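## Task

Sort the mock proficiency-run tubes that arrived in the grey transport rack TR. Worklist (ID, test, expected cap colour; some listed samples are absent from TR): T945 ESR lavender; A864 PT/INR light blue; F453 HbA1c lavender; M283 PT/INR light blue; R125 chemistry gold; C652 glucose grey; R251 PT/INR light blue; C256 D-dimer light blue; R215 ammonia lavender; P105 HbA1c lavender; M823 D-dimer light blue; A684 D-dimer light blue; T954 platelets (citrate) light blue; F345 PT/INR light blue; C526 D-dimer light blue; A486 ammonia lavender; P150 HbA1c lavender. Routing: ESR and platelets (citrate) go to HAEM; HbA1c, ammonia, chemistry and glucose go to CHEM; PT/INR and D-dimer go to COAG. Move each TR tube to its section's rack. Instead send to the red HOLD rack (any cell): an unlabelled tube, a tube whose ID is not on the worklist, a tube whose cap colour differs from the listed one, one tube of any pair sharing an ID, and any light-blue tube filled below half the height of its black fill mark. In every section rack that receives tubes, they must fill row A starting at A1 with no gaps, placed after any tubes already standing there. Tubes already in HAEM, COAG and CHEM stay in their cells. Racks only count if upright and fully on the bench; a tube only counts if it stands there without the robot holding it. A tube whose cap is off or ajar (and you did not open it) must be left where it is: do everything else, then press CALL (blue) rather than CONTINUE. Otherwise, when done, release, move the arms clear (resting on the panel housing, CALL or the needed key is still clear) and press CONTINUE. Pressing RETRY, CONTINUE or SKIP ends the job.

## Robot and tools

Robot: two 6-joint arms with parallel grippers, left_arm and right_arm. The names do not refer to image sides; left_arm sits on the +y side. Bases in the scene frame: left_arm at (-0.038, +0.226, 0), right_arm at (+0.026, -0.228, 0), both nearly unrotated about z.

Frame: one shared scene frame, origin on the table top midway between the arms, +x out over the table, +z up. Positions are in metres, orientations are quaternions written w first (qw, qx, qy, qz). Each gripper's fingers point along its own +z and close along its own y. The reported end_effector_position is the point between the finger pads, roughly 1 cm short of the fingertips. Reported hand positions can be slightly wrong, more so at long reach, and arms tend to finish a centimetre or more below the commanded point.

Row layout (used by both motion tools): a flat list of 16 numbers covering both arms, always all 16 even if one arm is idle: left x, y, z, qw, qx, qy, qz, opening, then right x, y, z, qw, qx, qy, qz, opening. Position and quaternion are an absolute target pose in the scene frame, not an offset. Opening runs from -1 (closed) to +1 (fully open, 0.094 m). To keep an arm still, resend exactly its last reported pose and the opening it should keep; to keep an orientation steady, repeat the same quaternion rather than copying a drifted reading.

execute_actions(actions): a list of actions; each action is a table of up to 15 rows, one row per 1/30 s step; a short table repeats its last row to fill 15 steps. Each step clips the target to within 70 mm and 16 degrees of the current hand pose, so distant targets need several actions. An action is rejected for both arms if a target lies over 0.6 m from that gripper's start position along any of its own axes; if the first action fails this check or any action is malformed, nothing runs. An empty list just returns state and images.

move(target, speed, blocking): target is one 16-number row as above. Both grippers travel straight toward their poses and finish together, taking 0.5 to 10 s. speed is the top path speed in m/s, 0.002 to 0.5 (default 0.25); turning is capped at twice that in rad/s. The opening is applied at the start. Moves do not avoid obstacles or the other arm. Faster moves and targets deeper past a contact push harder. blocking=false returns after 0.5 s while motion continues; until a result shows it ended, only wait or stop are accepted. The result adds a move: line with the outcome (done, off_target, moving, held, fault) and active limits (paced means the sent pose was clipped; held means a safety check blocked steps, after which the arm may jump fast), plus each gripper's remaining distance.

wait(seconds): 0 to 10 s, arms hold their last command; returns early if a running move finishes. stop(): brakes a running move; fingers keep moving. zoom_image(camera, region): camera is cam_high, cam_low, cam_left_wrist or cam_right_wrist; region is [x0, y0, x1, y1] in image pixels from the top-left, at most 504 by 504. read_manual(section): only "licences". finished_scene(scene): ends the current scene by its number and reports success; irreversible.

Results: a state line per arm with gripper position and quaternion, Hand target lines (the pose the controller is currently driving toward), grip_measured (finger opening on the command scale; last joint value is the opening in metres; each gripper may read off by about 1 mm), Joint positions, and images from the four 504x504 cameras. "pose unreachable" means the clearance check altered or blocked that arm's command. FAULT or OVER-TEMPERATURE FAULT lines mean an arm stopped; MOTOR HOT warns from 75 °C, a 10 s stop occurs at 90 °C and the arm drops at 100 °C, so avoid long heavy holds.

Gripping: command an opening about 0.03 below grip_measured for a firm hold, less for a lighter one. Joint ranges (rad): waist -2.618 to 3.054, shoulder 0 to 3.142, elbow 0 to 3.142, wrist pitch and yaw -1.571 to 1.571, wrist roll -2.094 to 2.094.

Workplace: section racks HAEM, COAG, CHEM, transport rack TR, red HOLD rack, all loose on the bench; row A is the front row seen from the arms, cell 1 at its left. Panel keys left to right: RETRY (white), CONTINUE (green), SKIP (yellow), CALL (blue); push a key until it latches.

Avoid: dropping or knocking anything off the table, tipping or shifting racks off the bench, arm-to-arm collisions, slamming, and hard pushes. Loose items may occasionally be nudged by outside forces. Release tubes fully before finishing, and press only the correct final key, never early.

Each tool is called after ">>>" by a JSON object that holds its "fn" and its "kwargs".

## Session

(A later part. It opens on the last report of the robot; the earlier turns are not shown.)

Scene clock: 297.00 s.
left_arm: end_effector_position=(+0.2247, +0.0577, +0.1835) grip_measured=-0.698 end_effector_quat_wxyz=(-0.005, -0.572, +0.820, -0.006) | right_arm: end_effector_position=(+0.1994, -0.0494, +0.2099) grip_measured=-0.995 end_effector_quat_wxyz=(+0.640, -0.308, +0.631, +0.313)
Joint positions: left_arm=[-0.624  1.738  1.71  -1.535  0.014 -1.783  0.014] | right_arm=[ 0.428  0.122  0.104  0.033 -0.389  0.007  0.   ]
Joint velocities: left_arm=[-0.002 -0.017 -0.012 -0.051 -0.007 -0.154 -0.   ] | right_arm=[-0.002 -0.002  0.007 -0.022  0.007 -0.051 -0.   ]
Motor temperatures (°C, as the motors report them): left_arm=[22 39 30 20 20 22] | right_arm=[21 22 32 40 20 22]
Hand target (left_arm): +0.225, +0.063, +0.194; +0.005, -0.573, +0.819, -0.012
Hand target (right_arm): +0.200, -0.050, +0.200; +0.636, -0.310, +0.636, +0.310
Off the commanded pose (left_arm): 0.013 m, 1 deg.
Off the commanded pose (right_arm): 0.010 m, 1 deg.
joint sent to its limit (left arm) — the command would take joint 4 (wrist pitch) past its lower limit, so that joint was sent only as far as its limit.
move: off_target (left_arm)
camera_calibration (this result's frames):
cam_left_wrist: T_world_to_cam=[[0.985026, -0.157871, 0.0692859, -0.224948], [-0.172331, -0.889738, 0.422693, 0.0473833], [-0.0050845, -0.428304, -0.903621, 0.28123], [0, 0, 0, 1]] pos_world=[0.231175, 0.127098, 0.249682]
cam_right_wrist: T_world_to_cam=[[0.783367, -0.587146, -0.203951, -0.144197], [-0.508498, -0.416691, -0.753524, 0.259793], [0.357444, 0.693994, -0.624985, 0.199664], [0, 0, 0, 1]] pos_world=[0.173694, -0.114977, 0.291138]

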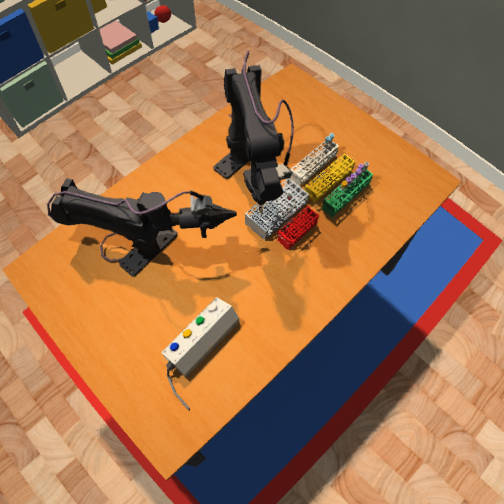

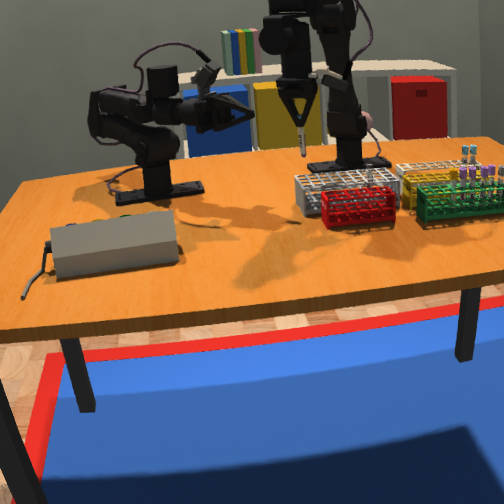

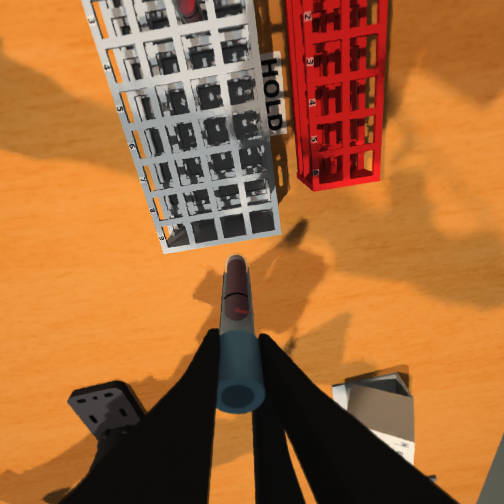

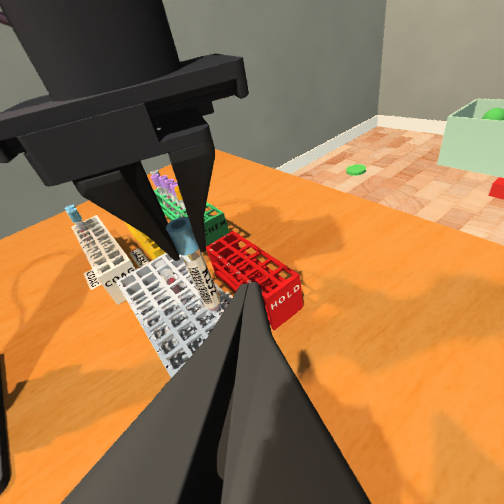

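>>> {"fn": "move", "kwargs": {"target": [0.299,0.112,0.155,0,-0.342,0.9397,0,-0.715, 0.20,-0.05,0.20,0.636,-0.310,0.636,0.310,-1], "speed": 0.2}}

>>> {"fn": "zoom_image", "kwargs": {"camera": "cam_left_wrist", "region": [160, 160, 320, 320]}}

>>> {"fn": "zoom_image", "kwargs": {"camera": "cam_right_wrist", "region": [190, 190, 290, 290]}}

Scene clock: 323.33 s.
left_arm: end_effector_position=(+0.2893, +0.1096, +0.1504) grip_measured=-0.698 end_effector_quat_wxyz=(-0.014, -0.342, +0.939, +0.006) | right_arm: end_effector_position=(+0.1994, -0.0494, +0.2100) grip_measured=-0.995 end_effector_quat_wxyz=(+0.640, -0.308, +0.631, +0.313)
Joint positions: left_arm=[-0.399  1.897  1.776 -1.479  0.009 -1.039  0.014] | right_arm=[ 0.428  0.122  0.104  0.034 -0.389  0.007  0.   ]
Joint velocities: left_arm=[ 0.002  0.012 -0.012  0.051 -0.022 -0.066 -0.001] | right_arm=[-0.017 -0.022 -0.002 -0.037 -0.007  0.081  0.002]
Motor temperatures (°C, as the motors report them): left_arm=[22 40 32 20 20 22] | right_arm=[21 22 32 41 20 22]
Hand target (left_arm): +0.300, +0.112, +0.155; +0.002, -0.342, +0.940, -0.000
Hand target (right_arm): +0.200, -0.050, +0.200; +0.636, -0.310, +0.636, +0.310
Off the commanded pose (left_arm): 0.011 m, 2 deg.
Off the commanded pose (right_arm): 0.010 m, 1 deg.
move: off_target (left_arm)
camera_calibration (this result's frames):
cam_left_wrist: T_world_to_cam=[[0.777863, -0.626915, 0.0436668, -0.162907], [-0.582161, -0.692675, 0.425781, 0.215227], [-0.236682, -0.35662, -0.903772, 0.333076], [0, 0, 0, 1]] pos_world=[0.330849, 0.165735, 0.216499]
cam_right_wrist: T_world_to_cam=[[0.783434, -0.587107, -0.203803, -0.144221], [-0.508248, -0.416549, -0.753771, 0.259869], [0.357651, 0.694113, -0.624735, 0.199633], [0, 0, 0, 1]] pos_world=[0.173666, -0.114993, 0.291207]

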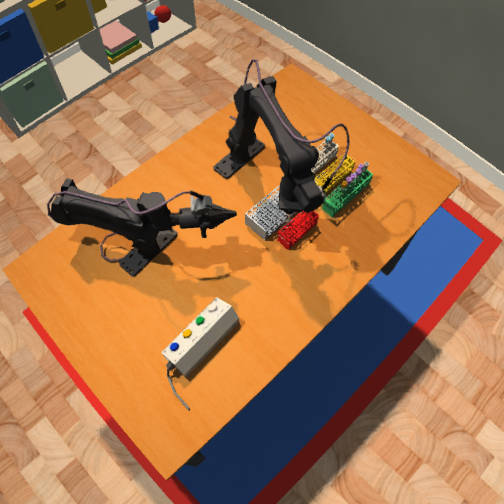

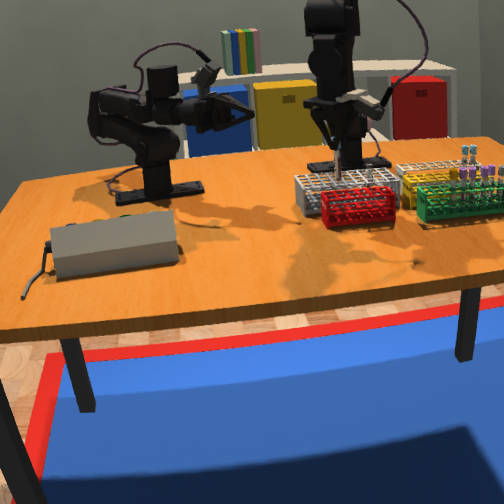

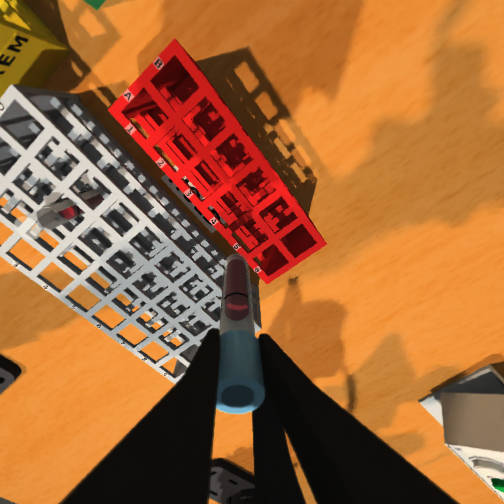

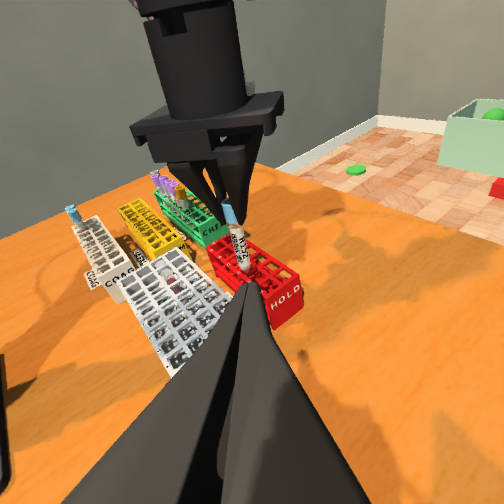

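Region (160, 160, 320, 320) of cam_left_wrist's 504x504 image, scaled by 3.150, with more detail than that image has.

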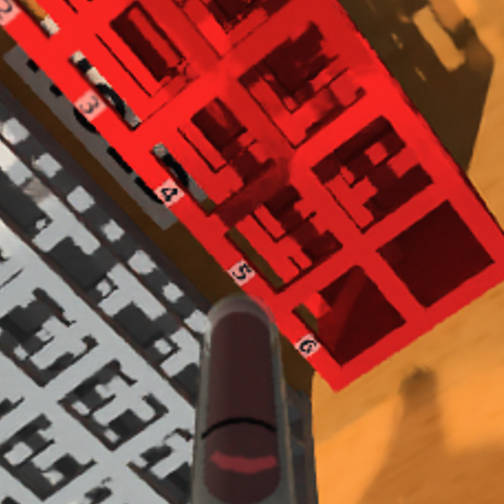

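Region (190, 190, 290, 290) of cam_right_wrist's 504x504 image, scaled by 5.040, with more detail than that image has.

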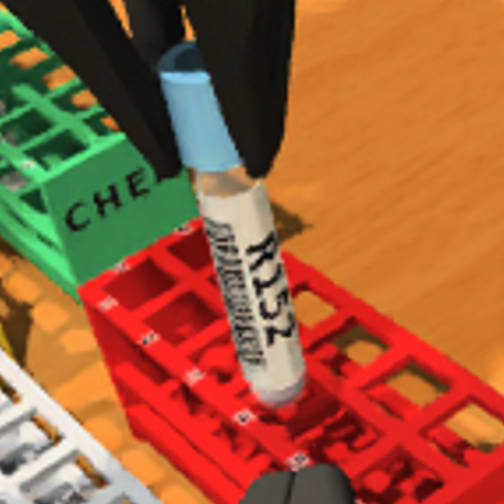

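>>> {"fn": "move", "kwargs": {"target": [0.301,0.111,0.138,0,-0.342,0.9397,0,-0.715, 0.314,-0.375,0.14,0.259,0,0.966,0,-1], "speed": 0.25}}

>>> {"fn": "zoom_image", "kwargs": {"camera": "cam_left_wrist", "region": [160, 160, 320, 320]}}

Scene clock: 348.27 s.
left_arm: end_effector_position=(+0.2976, +0.1066, +0.1429) grip_measured=-0.698 end_effector_quat_wxyz=(-0.002, -0.341, +0.940, -0.004) | right_arm: end_effector_position=(+0.3152, -0.3764, +0.1315) grip_measured=-0.995 end_effector_quat_wxyz=(+0.265, +0.004, +0.964, +0.001)
Joint positions: left_arm=[-0.399  1.897  1.747 -1.418  0.009 -1.035  0.014] | right_arm=[-0.739  1.369  1.014 -0.772 -0.312 -0.567  0.   ]
Joint velocities: left_arm=[-0.007 -0.017 -0.002 -0.037  0.037 -0.022 -0.001] | right_arm=[-0.007  0.002  0.017 -0.037 -0.037 -0.007  0.003]
Motor temperatures (°C, as the motors report them): left_arm=[22 40 33 20 20 22] | right_arm=[21 22 32 40 20 22]
Hand target (left_arm): +0.301, +0.111, +0.138; -0.000, -0.342, +0.940, +0.000
Hand target (right_arm): +0.318, -0.378, +0.137; +0.265, +0.007, +0.964, +0.001
Off the commanded pose (left_arm): 0.007 m, 1 deg.
Off the commanded pose (right_arm): 0.009 m, 1 deg.
move: done
camera_calibration (this result's frames):
cam_left_wrist: T_world_to_cam=[[0.773664, -0.629234, 0.0742218, -0.173775], [-0.597653, -0.685855, 0.415227, 0.226614], [-0.210369, -0.365605, -0.906685, 0.320779], [0, 0, 0, 1]] pos_world=[0.337362, 0.163357, 0.209647]
cam_right_wrist: T_world_to_cam=[[-0.174133, -0.977299, -0.120684, -0.298857], [-0.971933, 0.150887, 0.180499, 0.360209], [-0.158192, 0.148728, -0.976143, 0.339737], [0, 0, 0, 1]] pos_world=[0.351802, -0.396952, 0.230547]

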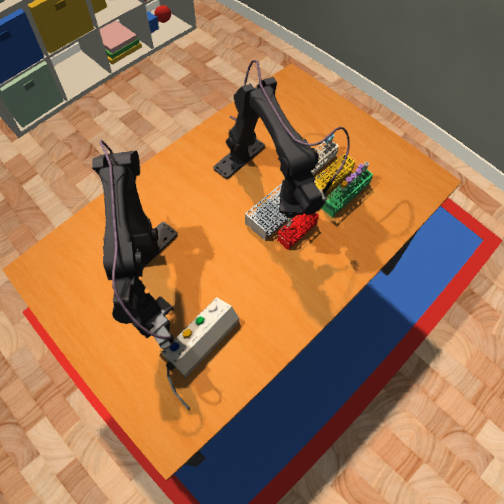

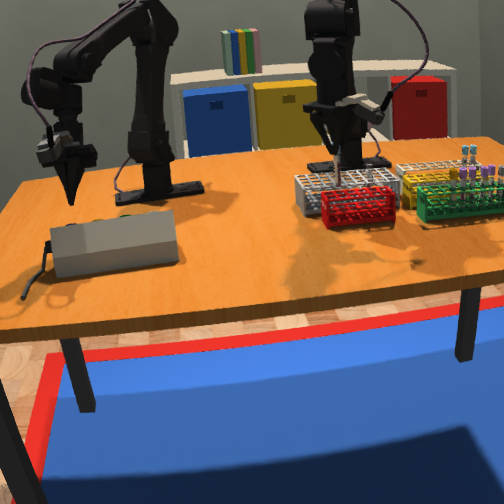

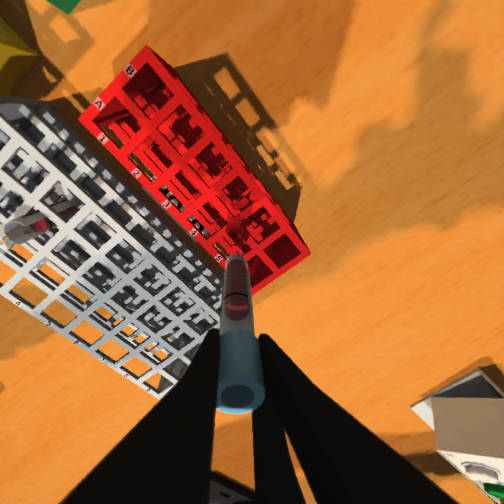

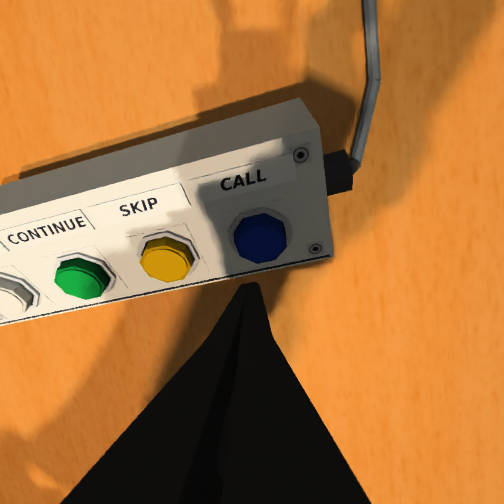

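Region (160, 160, 320, 320) of cam_left_wrist's 504x504 image, scaled by 3.150, with more detail than that image has.

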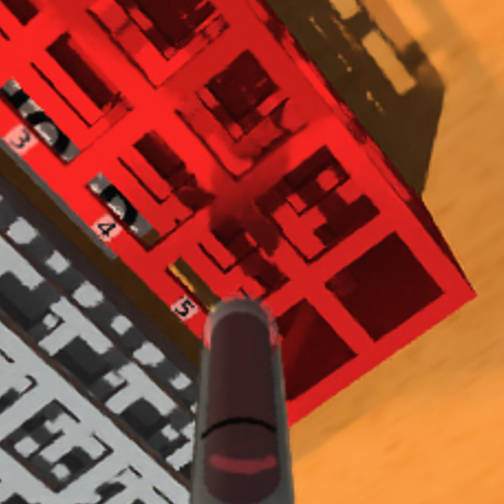

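>>> {"fn": "move", "kwargs": {"target": [0.3005,0.1135,0.125,0,-0.342,0.9397,0,-0.715, 0.316,-0.380,0.125,0.259,0,0.966,0,-1], "speed": 0.04}}

>>> {"fn": "zoom_image", "kwargs": {"camera": "cam_left_wrist", "region": [160, 160, 320, 320]}}

Scene clock: 363.83 s.
left_arm: end_effector_position=(+0.2971, +0.1087, +0.1273) grip_measured=-0.698 end_effector_quat_wxyz=(-0.005, -0.340, +0.940, -0.002) | right_arm: end_effector_position=(+0.3165, -0.3780, +0.1283) grip_measured=-0.995 end_effector_quat_wxyz=(+0.262, +0.001, +0.965, -0.000)
Joint positions: left_arm=[-0.394  1.897  1.685 -1.364  0.009 -1.029  0.014] | right_arm=[-0.739  1.382  1.014 -0.764 -0.309 -0.575  0.   ]
Joint velocities: left_arm=[-0.002  0.002 -0.002  0.007 -0.037  0.037  0.   ] | right_arm=[-0.002 -0.027  0.007 -0.022 -0.022 -0.007  0.   ]
Motor temperatures (°C, as the motors report them): left_arm=[22 39 31 20 20 22] | right_arm=[21 23 34 38 20 22]
Hand target (left_arm): +0.300, +0.114, +0.125; +0.000, -0.342, +0.940, +0.000
Hand target (right_arm): +0.316, -0.380, +0.125; +0.259, +0.000, +0.966, -0.000
Off the commanded pose (left_arm): 0.006 m, 1 deg.
Off the commanded pose (right_arm): 0.004 m, 0 deg.
move: done
camera_calibration (this result's frames):
cam_left_wrist: T_world_to_cam=[[0.773737, -0.630018, 0.0663952, -0.16987], [-0.594896, -0.686548, 0.418032, 0.233111], [-0.217784, -0.362945, -0.906003, 0.309058], [0, 0, 0, 1]] pos_world=[0.337419, 0.165192, 0.193838]
cam_right_wrist: T_world_to_cam=[[-0.168647, -0.978833, -0.115951, -0.303542], [-0.971886, 0.145525, 0.185093, 0.359681], [-0.164301, 0.143907, -0.975857, 0.337138], [0, 0, 0, 1]] pos_world=[0.35377, -0.397976, 0.227228]

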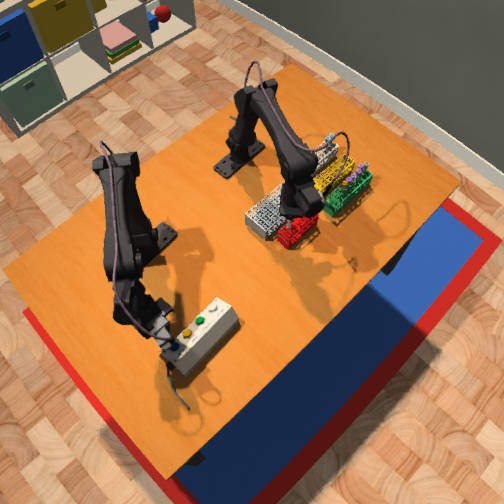

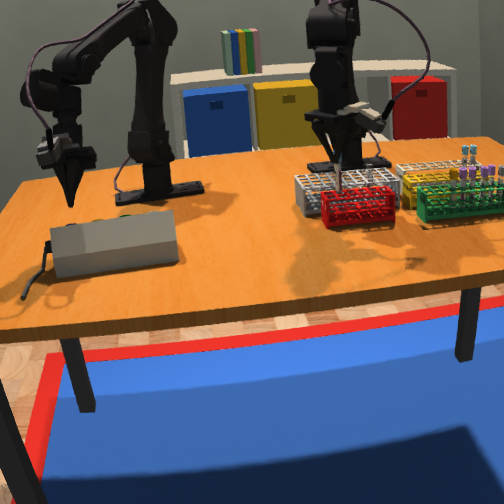

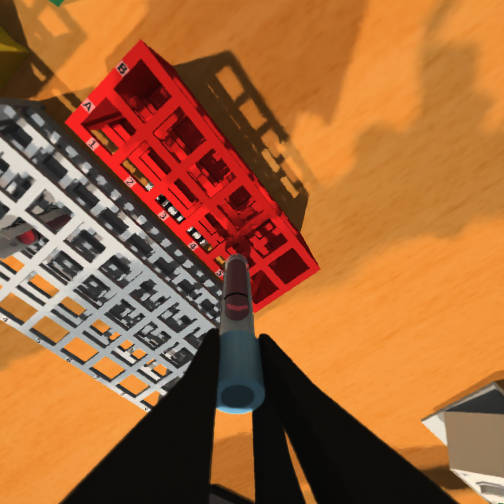

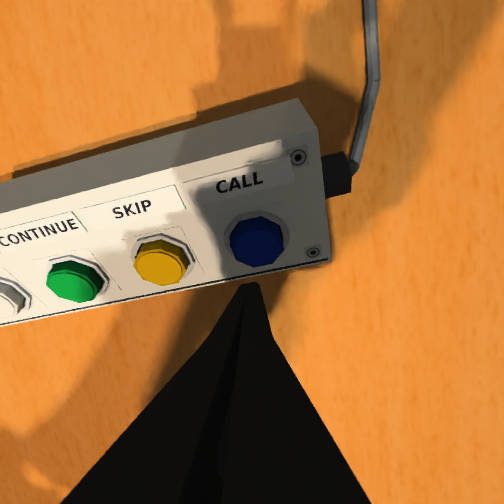

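Region (160, 160, 320, 320) of cam_left_wrist's 504x504 image, scaled by 3.150, with more detail than that image has.

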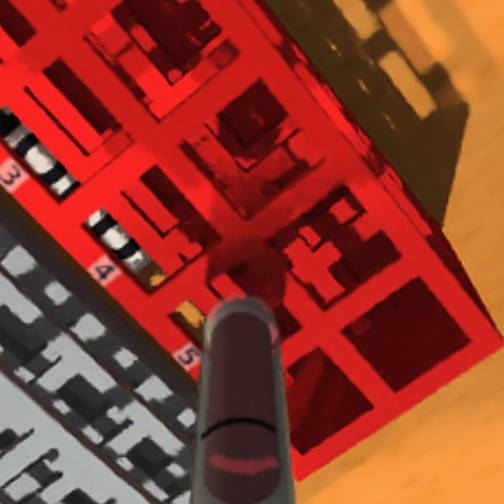

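>>> {"fn": "move", "kwargs": {"target": [0.3005,0.1135,0.084,0,-0.342,0.9397,0,-0.715, 0.324,-0.383,0.108,0.259,0,0.966,0,-1], "speed": 0.035}}

Scene clock: 373.93 s.
left_arm: end_effector_position=(+0.2971, +0.1087, +0.0892) grip_measured=-0.698 end_effector_quat_wxyz=(-0.002, -0.340, +0.940, -0.004) | right_arm: end_effector_position=(+0.3261, -0.3860, +0.1164) grip_measured=-0.995 end_effector_quat_wxyz=(+0.268, -0.000, +0.964, -0.006)
Joint positions: left_arm=[-0.394  1.897  1.533 -1.205  0.009 -1.029  0.014] | right_arm=[-0.739  1.426  0.996 -0.686 -0.306 -0.576  0.   ]
Joint velocities: left_arm=[-0.012  0.022 -0.007  0.051 -0.095  0.066  0.   ] | right_arm=[-0.002 -0.012  0.002  0.022 -0.022  0.051  0.   ]
Motor temperatures (°C, as the motors report them): left_arm=[22 40 31 20 20 22] | right_arm=[21 23 33 37 20 22]
Hand target (left_arm): +0.300, +0.114, +0.084; -0.000, -0.342, +0.940, +0.000
Hand target (right_arm): +0.324, -0.383, +0.108; +0.259, -0.000, +0.966, +0.000
Off the commanded pose (left_arm): 0.008 m, 1 deg.
Off the commanded pose (right_arm): 0.009 m, 1 deg.
move: done
camera_calibration (this result's frames):
cam_left_wrist: T_world_to_cam=[[0.773019, -0.630146, 0.0731935, -0.167693], [-0.598012, -0.685327, 0.415582, 0.250052], [-0.211716, -0.365023, -0.906606, 0.272991], [0, 0, 0, 1]] pos_world=[0.336961, 0.165344, 0.155853]
cam_right_wrist: T_world_to_cam=[[-0.168568, -0.980004, -0.105725, -0.312762], [-0.973669, 0.148852, 0.172658, 0.375647], [-0.153468, 0.132046, -0.979291, 0.320437], [0, 0, 0, 1]] pos_world=[0.362211, -0.404736, 0.215876]

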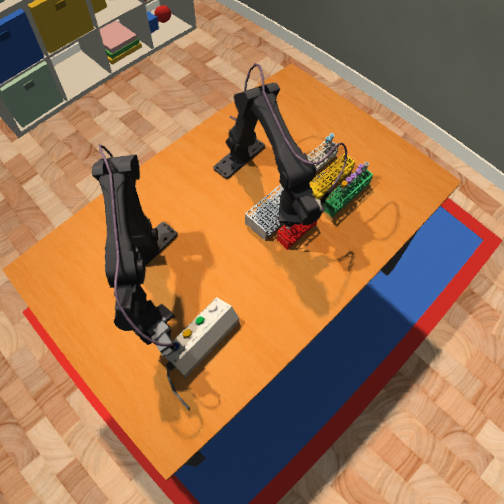

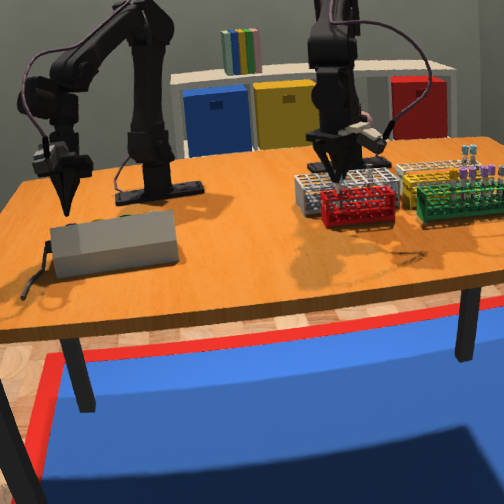

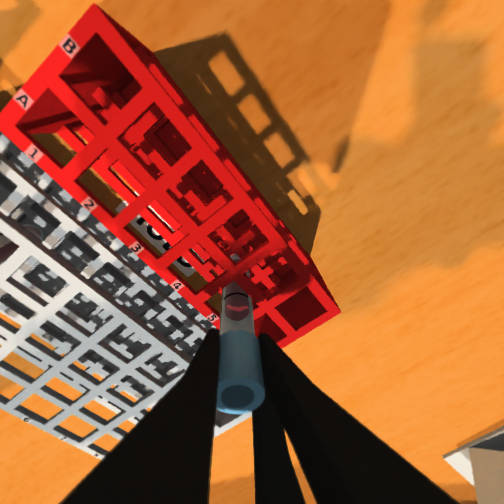

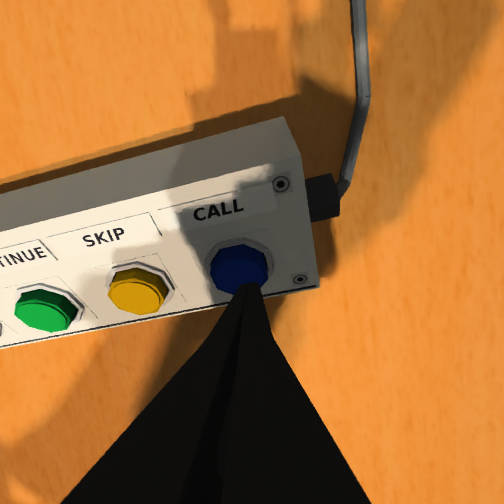

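>>> {"fn": "execute_actions", "kwargs": {"actions": [[[0.3005,0.1135,0.083,0,-0.342,0.9397,0,-0.715,0.324,-0.382,0.108,0.259,0,0.966,0,-1],[0.3005,0.1135,0.082,0,-0.342,0.9397,0,-0.715,0.324,-0.381,0.107,0.259,0,0.966,0,-1],[0.3005,0.1135,0.081,0,-0.342,0.9397,0,-0.715,0.325,-0.380,0.106,0.259,0,0.966,0,-1],[0.3005,0.1135,0.080,0,-0.342,0.9397,0,-0.715,0.325,-0.379,0.105,0.259,0,0.966,0,-1],[0.3005,0.1135,0.080,0,-0.342,0.9397,0,-0.715,0.325,-0.378,0.105,0.259,0,0.966,0,-1],[0.3005,0.1135,0.080,0,-0.342,0.9397,0,-0.715,0.325,-0.377,0.105,0.259,0,0.966,0,-1],[0.3005,0.1135,0.080,0,-0.342,0.9397,0,-0.715,0.325,-0.377,0.105,0.259,0,0.966,0,-1],[0.3005,0.1135,0.080,0,-0.342,0.9397,0,-0.715,0.325,-0.377,0.105,0.259,0,0.966,0,-1],[0.3005,0.1135,0.080,0,-0.342,0.9397,0,-0.69,0.325,-0.377,0.105,0.259,0,0.966,0,-1],[0.3005,0.1135,0.080,0,-0.342,0.9397,0,-0.66,0.325,-0.377,0.105,0.259,0,0.966,0,-1],[0.3005,0.1135,0.080,0,-0.342,0.9397,0,-0.62,0.325,-0.377,0.105,0.259,0,0.966,0,-1],[0.3005,0.1135,0.080,0,-0.342,0.9397,0,-0.57,0.325,-0.377,0.105,0.259,0,0.966,0,-1],[0.3005,0.1135,0.080,0,-0.342,0.9397,0,-0.52,0.325,-0.377,0.105,0.259,0,0.966,0,-1],[0.3005,0.1135,0.080,0,-0.342,0.9397,0,-0.46,0.325,-0.377,0.105,0.259,0,0.966,0,-1],[0.3005,0.1135,0.080,0,-0.342,0.9397,0,-0.40,0.325,-0.377,0.105,0.259,0,0.966,0,-1]]]}}

>>> {"fn": "move", "kwargs": {"target": [0.2975,0.11,0.175,0,-0.342,0.9397,0,-0.40, 0.326,-0.377,0.10,0.259,0,0.966,0,-1], "speed": 0.12}}

Scene clock: 393.10 s.
left_arm: end_effector_position=(+0.2976, +0.1085, +0.0862) grip_measured=-0.430 end_effector_quat_wxyz=(-0.001, -0.340, +0.940, -0.005) | right_arm: end_effector_position=(+0.3267, -0.3804, +0.1104) grip_measured=-0.995 end_effector_quat_wxyz=(+0.264, -0.002, +0.965, -0.004)
Joint positions: left_arm=[-0.394  1.897  1.521 -1.189  0.009 -1.028  0.027] | right_arm=[-0.72   1.426  0.975 -0.67  -0.298 -0.563  0.   ]
Joint velocities: left_arm=[ 0.022 -0.002  0.022 -0.037 -0.007  0.066  0.055] | right_arm=[ 0.002 -0.002  0.002  0.022  0.007 -0.022  0.   ]
Motor temperatures (°C, as the motors report them): left_arm=[22 39 30 20 20 22] | right_arm=[21 24 32 36 20 22]
Hand target (left_arm): +0.300, +0.113, +0.080; +0.000, -0.342, +0.940, -0.000
Hand target (right_arm): +0.325, -0.377, +0.105; +0.259, +0.000, +0.966, +0.000
Off the commanded pose (left_arm): 0.008 m, 1 deg.
Off the commanded pose (right_arm): 0.007 m, 1 deg.
camera_calibration (this result's frames):
cam_left_wrist: T_world_to_cam=[[0.772508, -0.630347, 0.0767704, -0.168139], [-0.59977, -0.684579, 0.414281, 0.252025], [-0.208585, -0.36608, -0.906906, 0.269566], [0, 0, 0, 1]] pos_world=[0.337274, 0.165228, 0.15297]
cam_right_wrist: T_world_to_cam=[[-0.165297, -0.980376, -0.107426, -0.308869], [-0.972863, 0.144202, 0.18095, 0.373471], [-0.161908, 0.134421, -0.977608, 0.317418], [0, 0, 0, 1]] pos_world=[0.363674, -0.399331, 0.20955]

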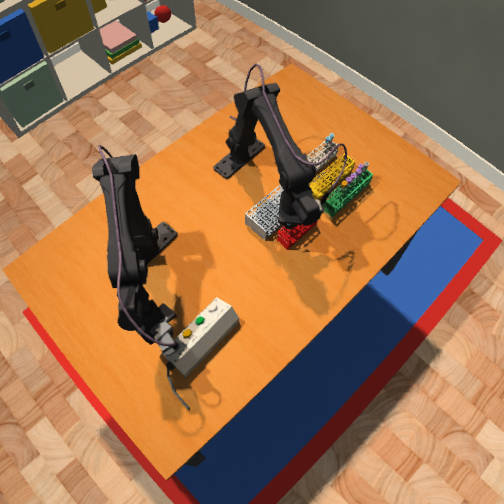

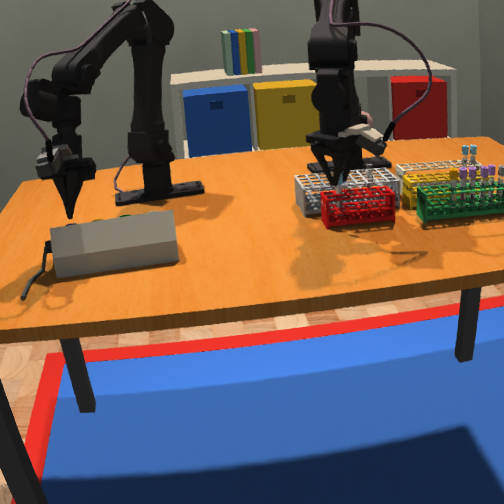

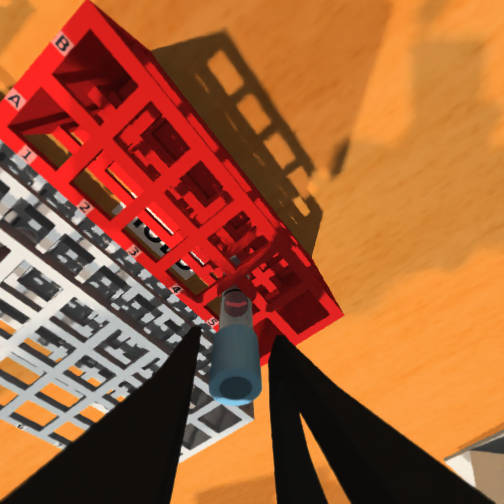

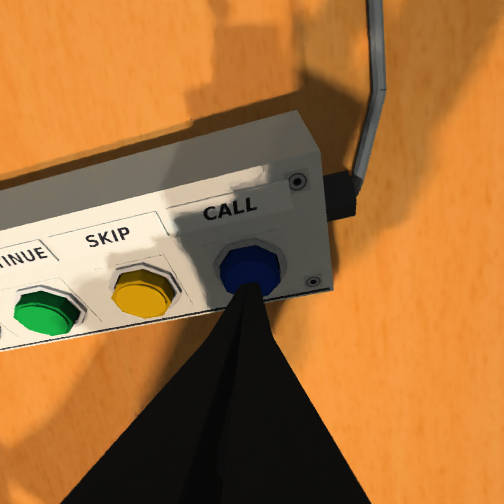

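Scene clock: 394.47 s.
left_arm: end_effector_position=(+0.2968, +0.1088, +0.1709) grip_measured=-0.403 end_effector_quat_wxyz=(-0.002, -0.340, +0.940, -0.004) | right_arm: end_effector_position=(+0.3278, -0.3816, +0.1082) grip_measured=-0.995 end_effector_quat_wxyz=(+0.268, -0.001, +0.964, -0.008)
Joint positions: left_arm=[-0.394  1.911  1.878 -1.537  0.009 -1.028  0.028] | right_arm=[-0.72   1.426  0.962 -0.646 -0.296 -0.561  0.   ]
Joint velocities: left_arm=[-0.012 -0.017  0.002 -0.11  -0.081 -0.007 -0.   ] | right_arm=[-0.002 -0.017  0.002 -0.051 -0.037 -0.007  0.   ]
Motor temperatures (°C, as the motors report them): left_arm=[22 39 31 20 20 22] | right_arm=[21 24 32 36 20 22]
Hand target (left_arm): +0.298, +0.110, +0.175; +0.000, -0.342, +0.940, -0.000
Hand target (right_arm): +0.326, -0.377, +0.100; +0.259, -0.000, +0.966, -0.000
Off the commanded pose (left_arm): 0.004 m, 1 deg.
Off the commanded pose (right_arm): 0.010 m, 1 deg.
move: done
camera_calibration (this result's frames):
cam_left_wrist: T_world_to_cam=[[0.772857, -0.630469, 0.072124, -0.17311], [-0.597825, -0.685255, 0.415969, 0.215823], [-0.212832, -0.364602, -0.906514, 0.347384], [0, 0, 0, 1]] pos_world=[0.336748, 0.165411, 0.237618]
cam_right_wrist: T_world_to_cam=[[-0.167056, -0.98059, -0.102641, -0.310079], [-0.973867, 0.147866, 0.17239, 0.377824], [-0.153867, 0.128757, -0.979666, 0.311103], [0, 0, 0, 1]] pos_world=[0.364019, -0.399985, 0.207817]

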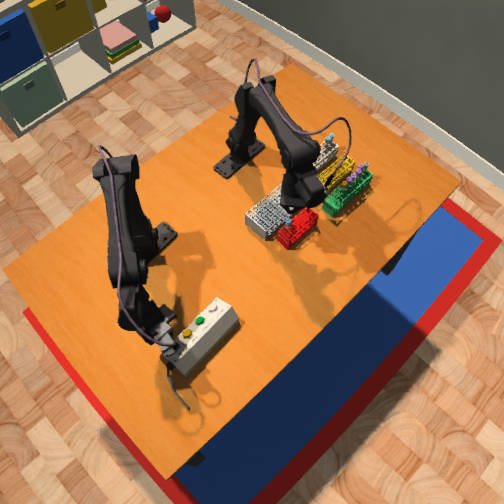

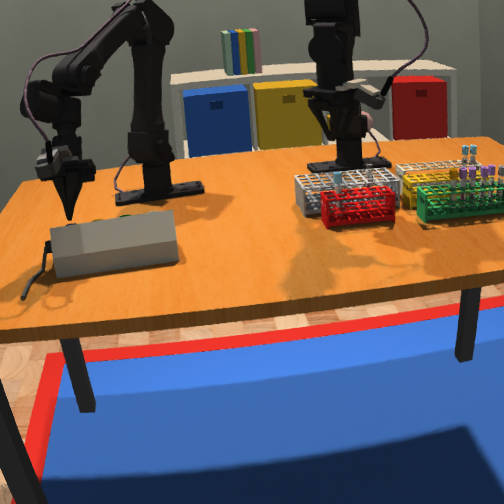

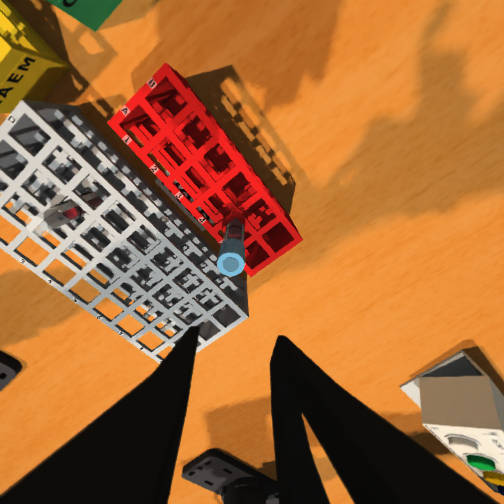

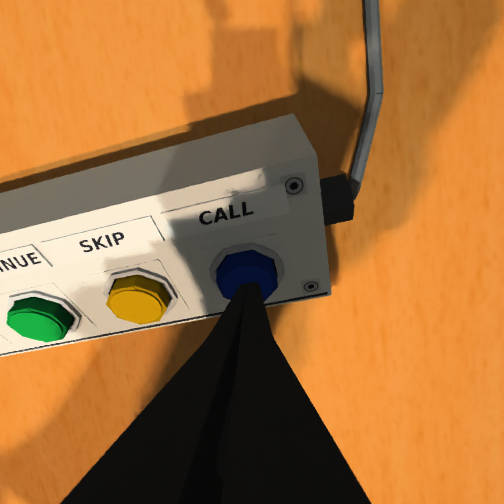

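>>> {"fn": "zoom_image", "kwargs": {"camera": "cam_low", "region": [290, 135, 504, 235]}}

>>> {"fn": "move", "kwargs": {"target": [0.2975,0.11,0.175,0,-0.342,0.9397,0,-0.40, 0.330,-0.377,0.078,0.259,0,0.966,0,-1], "speed": 0.03}}

Region (290, 135, 504, 235) of cam_low's 504x504 image, scaled by 2.355, with more detail than that image has; it fills the top 236 rows of this view, and the rest is white.

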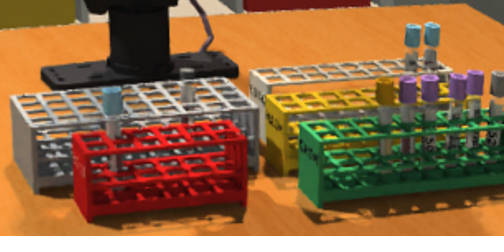

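Scene clock: 399.97 s.
left_arm: end_effector_position=(+0.2964, +0.1090, +0.1709) grip_measured=-0.403 end_effector_quat_wxyz=(-0.003, -0.340, +0.940, -0.003) | right_arm: end_effector_position=(+0.3314, -0.3830, +0.0965) grip_measured=-0.995 end_effector_quat_wxyz=(+0.273, -0.001, +0.962, -0.012)
Joint positions: left_arm=[-0.394  1.911  1.878 -1.539  0.009 -1.028  0.028] | right_arm=[-0.716  1.44   0.919 -0.572 -0.292 -0.553  0.   ]
Joint velocities: left_arm=[-0.007 -0.007 -0.022 -0.095 -0.037  0.007 -0.001] | right_arm=[ 0.007 -0.017  0.017  0.037 -0.007  0.007 -0.   ]
Motor temperatures (°C, as the motors report them): left_arm=[22 40 31 20 20 22] | right_arm=[21 24 32 36 20 22]
Hand target (left_arm): +0.297, +0.110, +0.175; +0.000, -0.342, +0.940, -0.000
Hand target (right_arm): +0.329, -0.376, +0.079; +0.259, -0.000, +0.966, -0.000
Off the commanded pose (left_arm): 0.004 m, 1 deg.
Off the commanded pose (right_arm): 0.019 m, 2 deg.
move: off_target (right_arm)
camera_calibration (this result's frames):
cam_left_wrist: T_world_to_cam=[[0.772985, -0.630513, 0.0703364, -0.172393], [-0.597075, -0.685516, 0.416616, 0.215357], [-0.214465, -0.364034, -0.906358, 0.347741], [0, 0, 0, 1]] pos_world=[0.33642, 0.165525, 0.237582]
cam_right_wrist: T_world_to_cam=[[-0.169448, -0.980852, -0.0960008, -0.312075], [-0.975317, 0.1529, 0.159305, 0.387188], [-0.141576, 0.120625, -0.982551, 0.293409], [0, 0, 0, 1]] pos_world=[0.366291, -0.400693, 0.196648]

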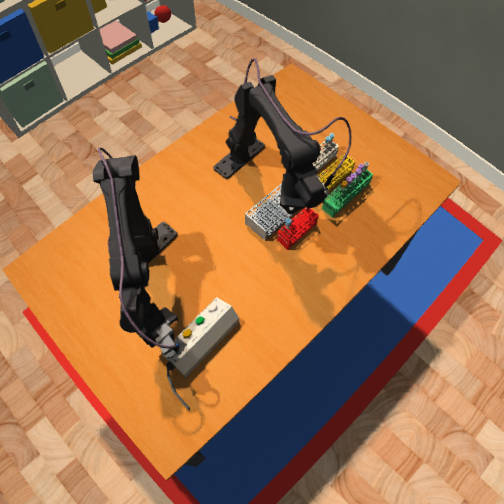

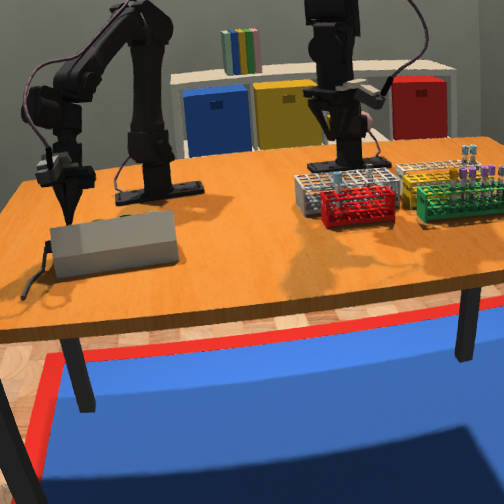

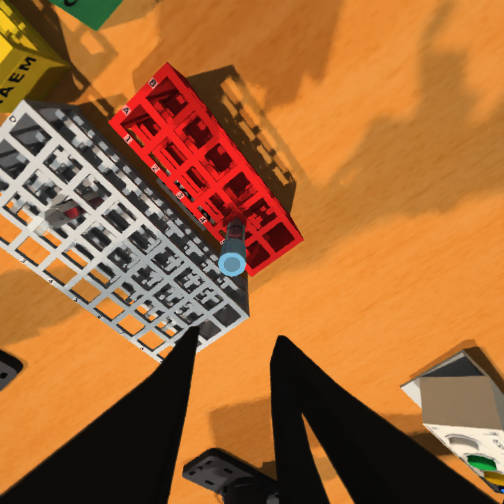

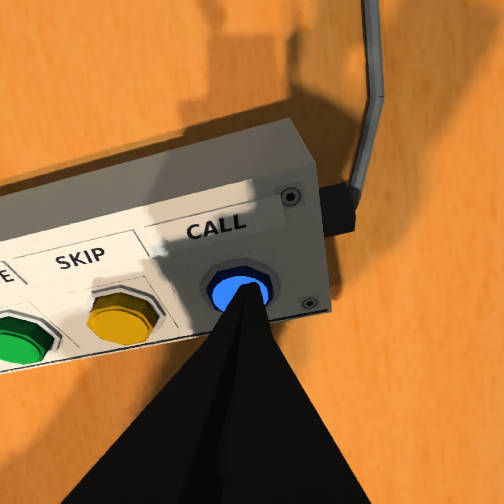

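The CALL key is lit. Backing off to confirm it latched.

>>> {"fn": "move", "kwargs": {"target": [0.2975,0.11,0.175,0,-0.342,0.9397,0,-0.40, 0.316,-0.381,0.135,0.259,0,0.966,0,-1], "speed": 0.1}}

Scene clock: 405.37 s.
left_arm: end_effector_position=(+0.2964, +0.1090, +0.1709) grip_measured=-0.403 end_effector_quat_wxyz=(-0.003, -0.340, +0.940, -0.003) | right_arm: end_effector_position=(+0.3144, -0.3803, +0.1240) grip_measured=-0.995 end_effector_quat_wxyz=(+0.247, +0.004, +0.969, +0.001)
Joint positions: left_arm=[-0.394  1.911  1.878 -1.539  0.009 -1.028  0.028] | right_arm=[-0.74   1.404  1.028 -0.784 -0.293 -0.578  0.   ]
Joint velocities: left_arm=[-0.017  0.012 -0.012 -0.037  0.037 -0.022  0.   ] | right_arm=[-0.002 -0.007  0.007 -0.066  0.11  -0.051 -0.   ]
Motor temperatures (°C, as the motors report them): left_arm=[22 40 32 20 20 22] | right_arm=[21 24 32 36 20 22]
Hand target (left_arm): +0.297, +0.110, +0.175; +0.000, -0.342, +0.940, -0.000
Hand target (right_arm): +0.316, -0.381, +0.135; +0.259, +0.000, +0.966, -0.001
Off the commanded pose (left_arm): 0.004 m, 1 deg.
Off the commanded pose (right_arm): 0.011 m, 1 deg.
move: off_target (right_arm)
camera_calibration (this result's frames):
cam_left_wrist: T_world_to_cam=[[0.772985, -0.630513, 0.0703364, -0.172393], [-0.597075, -0.685516, 0.416616, 0.215357], [-0.214465, -0.364034, -0.906358, 0.347741], [0, 0, 0, 1]] pos_world=[0.33642, 0.165525, 0.237582]
cam_right_wrist: T_world_to_cam=[[-0.177497, -0.97753, -0.113709, -0.303654], [-0.964789, 0.150055, 0.216023, 0.354436], [-0.194107, 0.148049, -0.969744, 0.343056], [0, 0, 0, 1]] pos_world=[0.354647, -0.400805, 0.221582]

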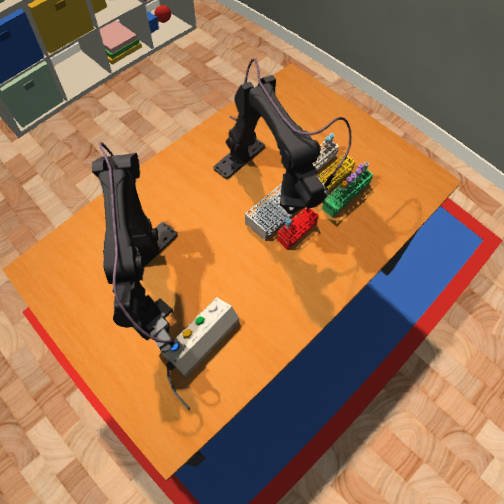

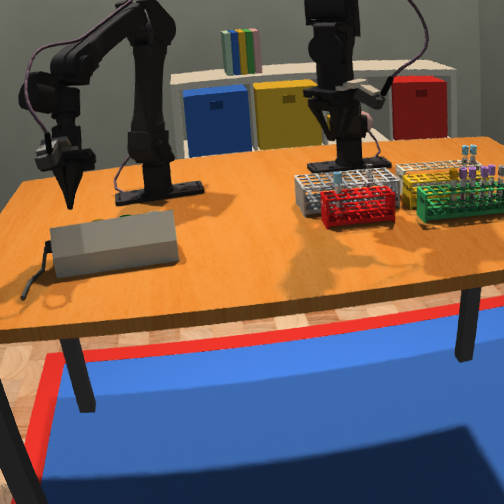

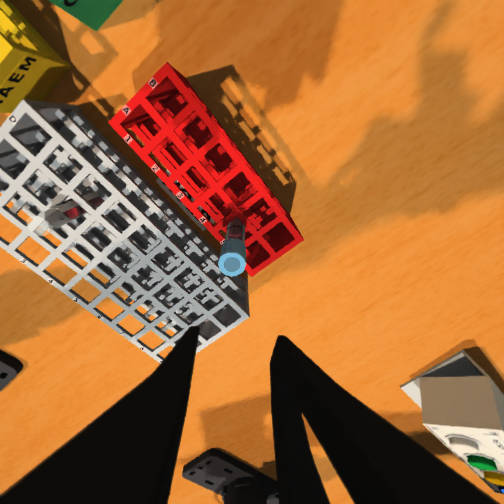

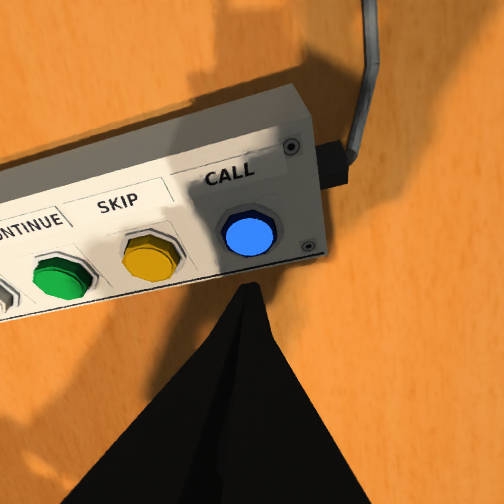

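>>> {"fn": "finished_scene", "kwargs": {"scene": 2}}

The scene is finished: the task was done.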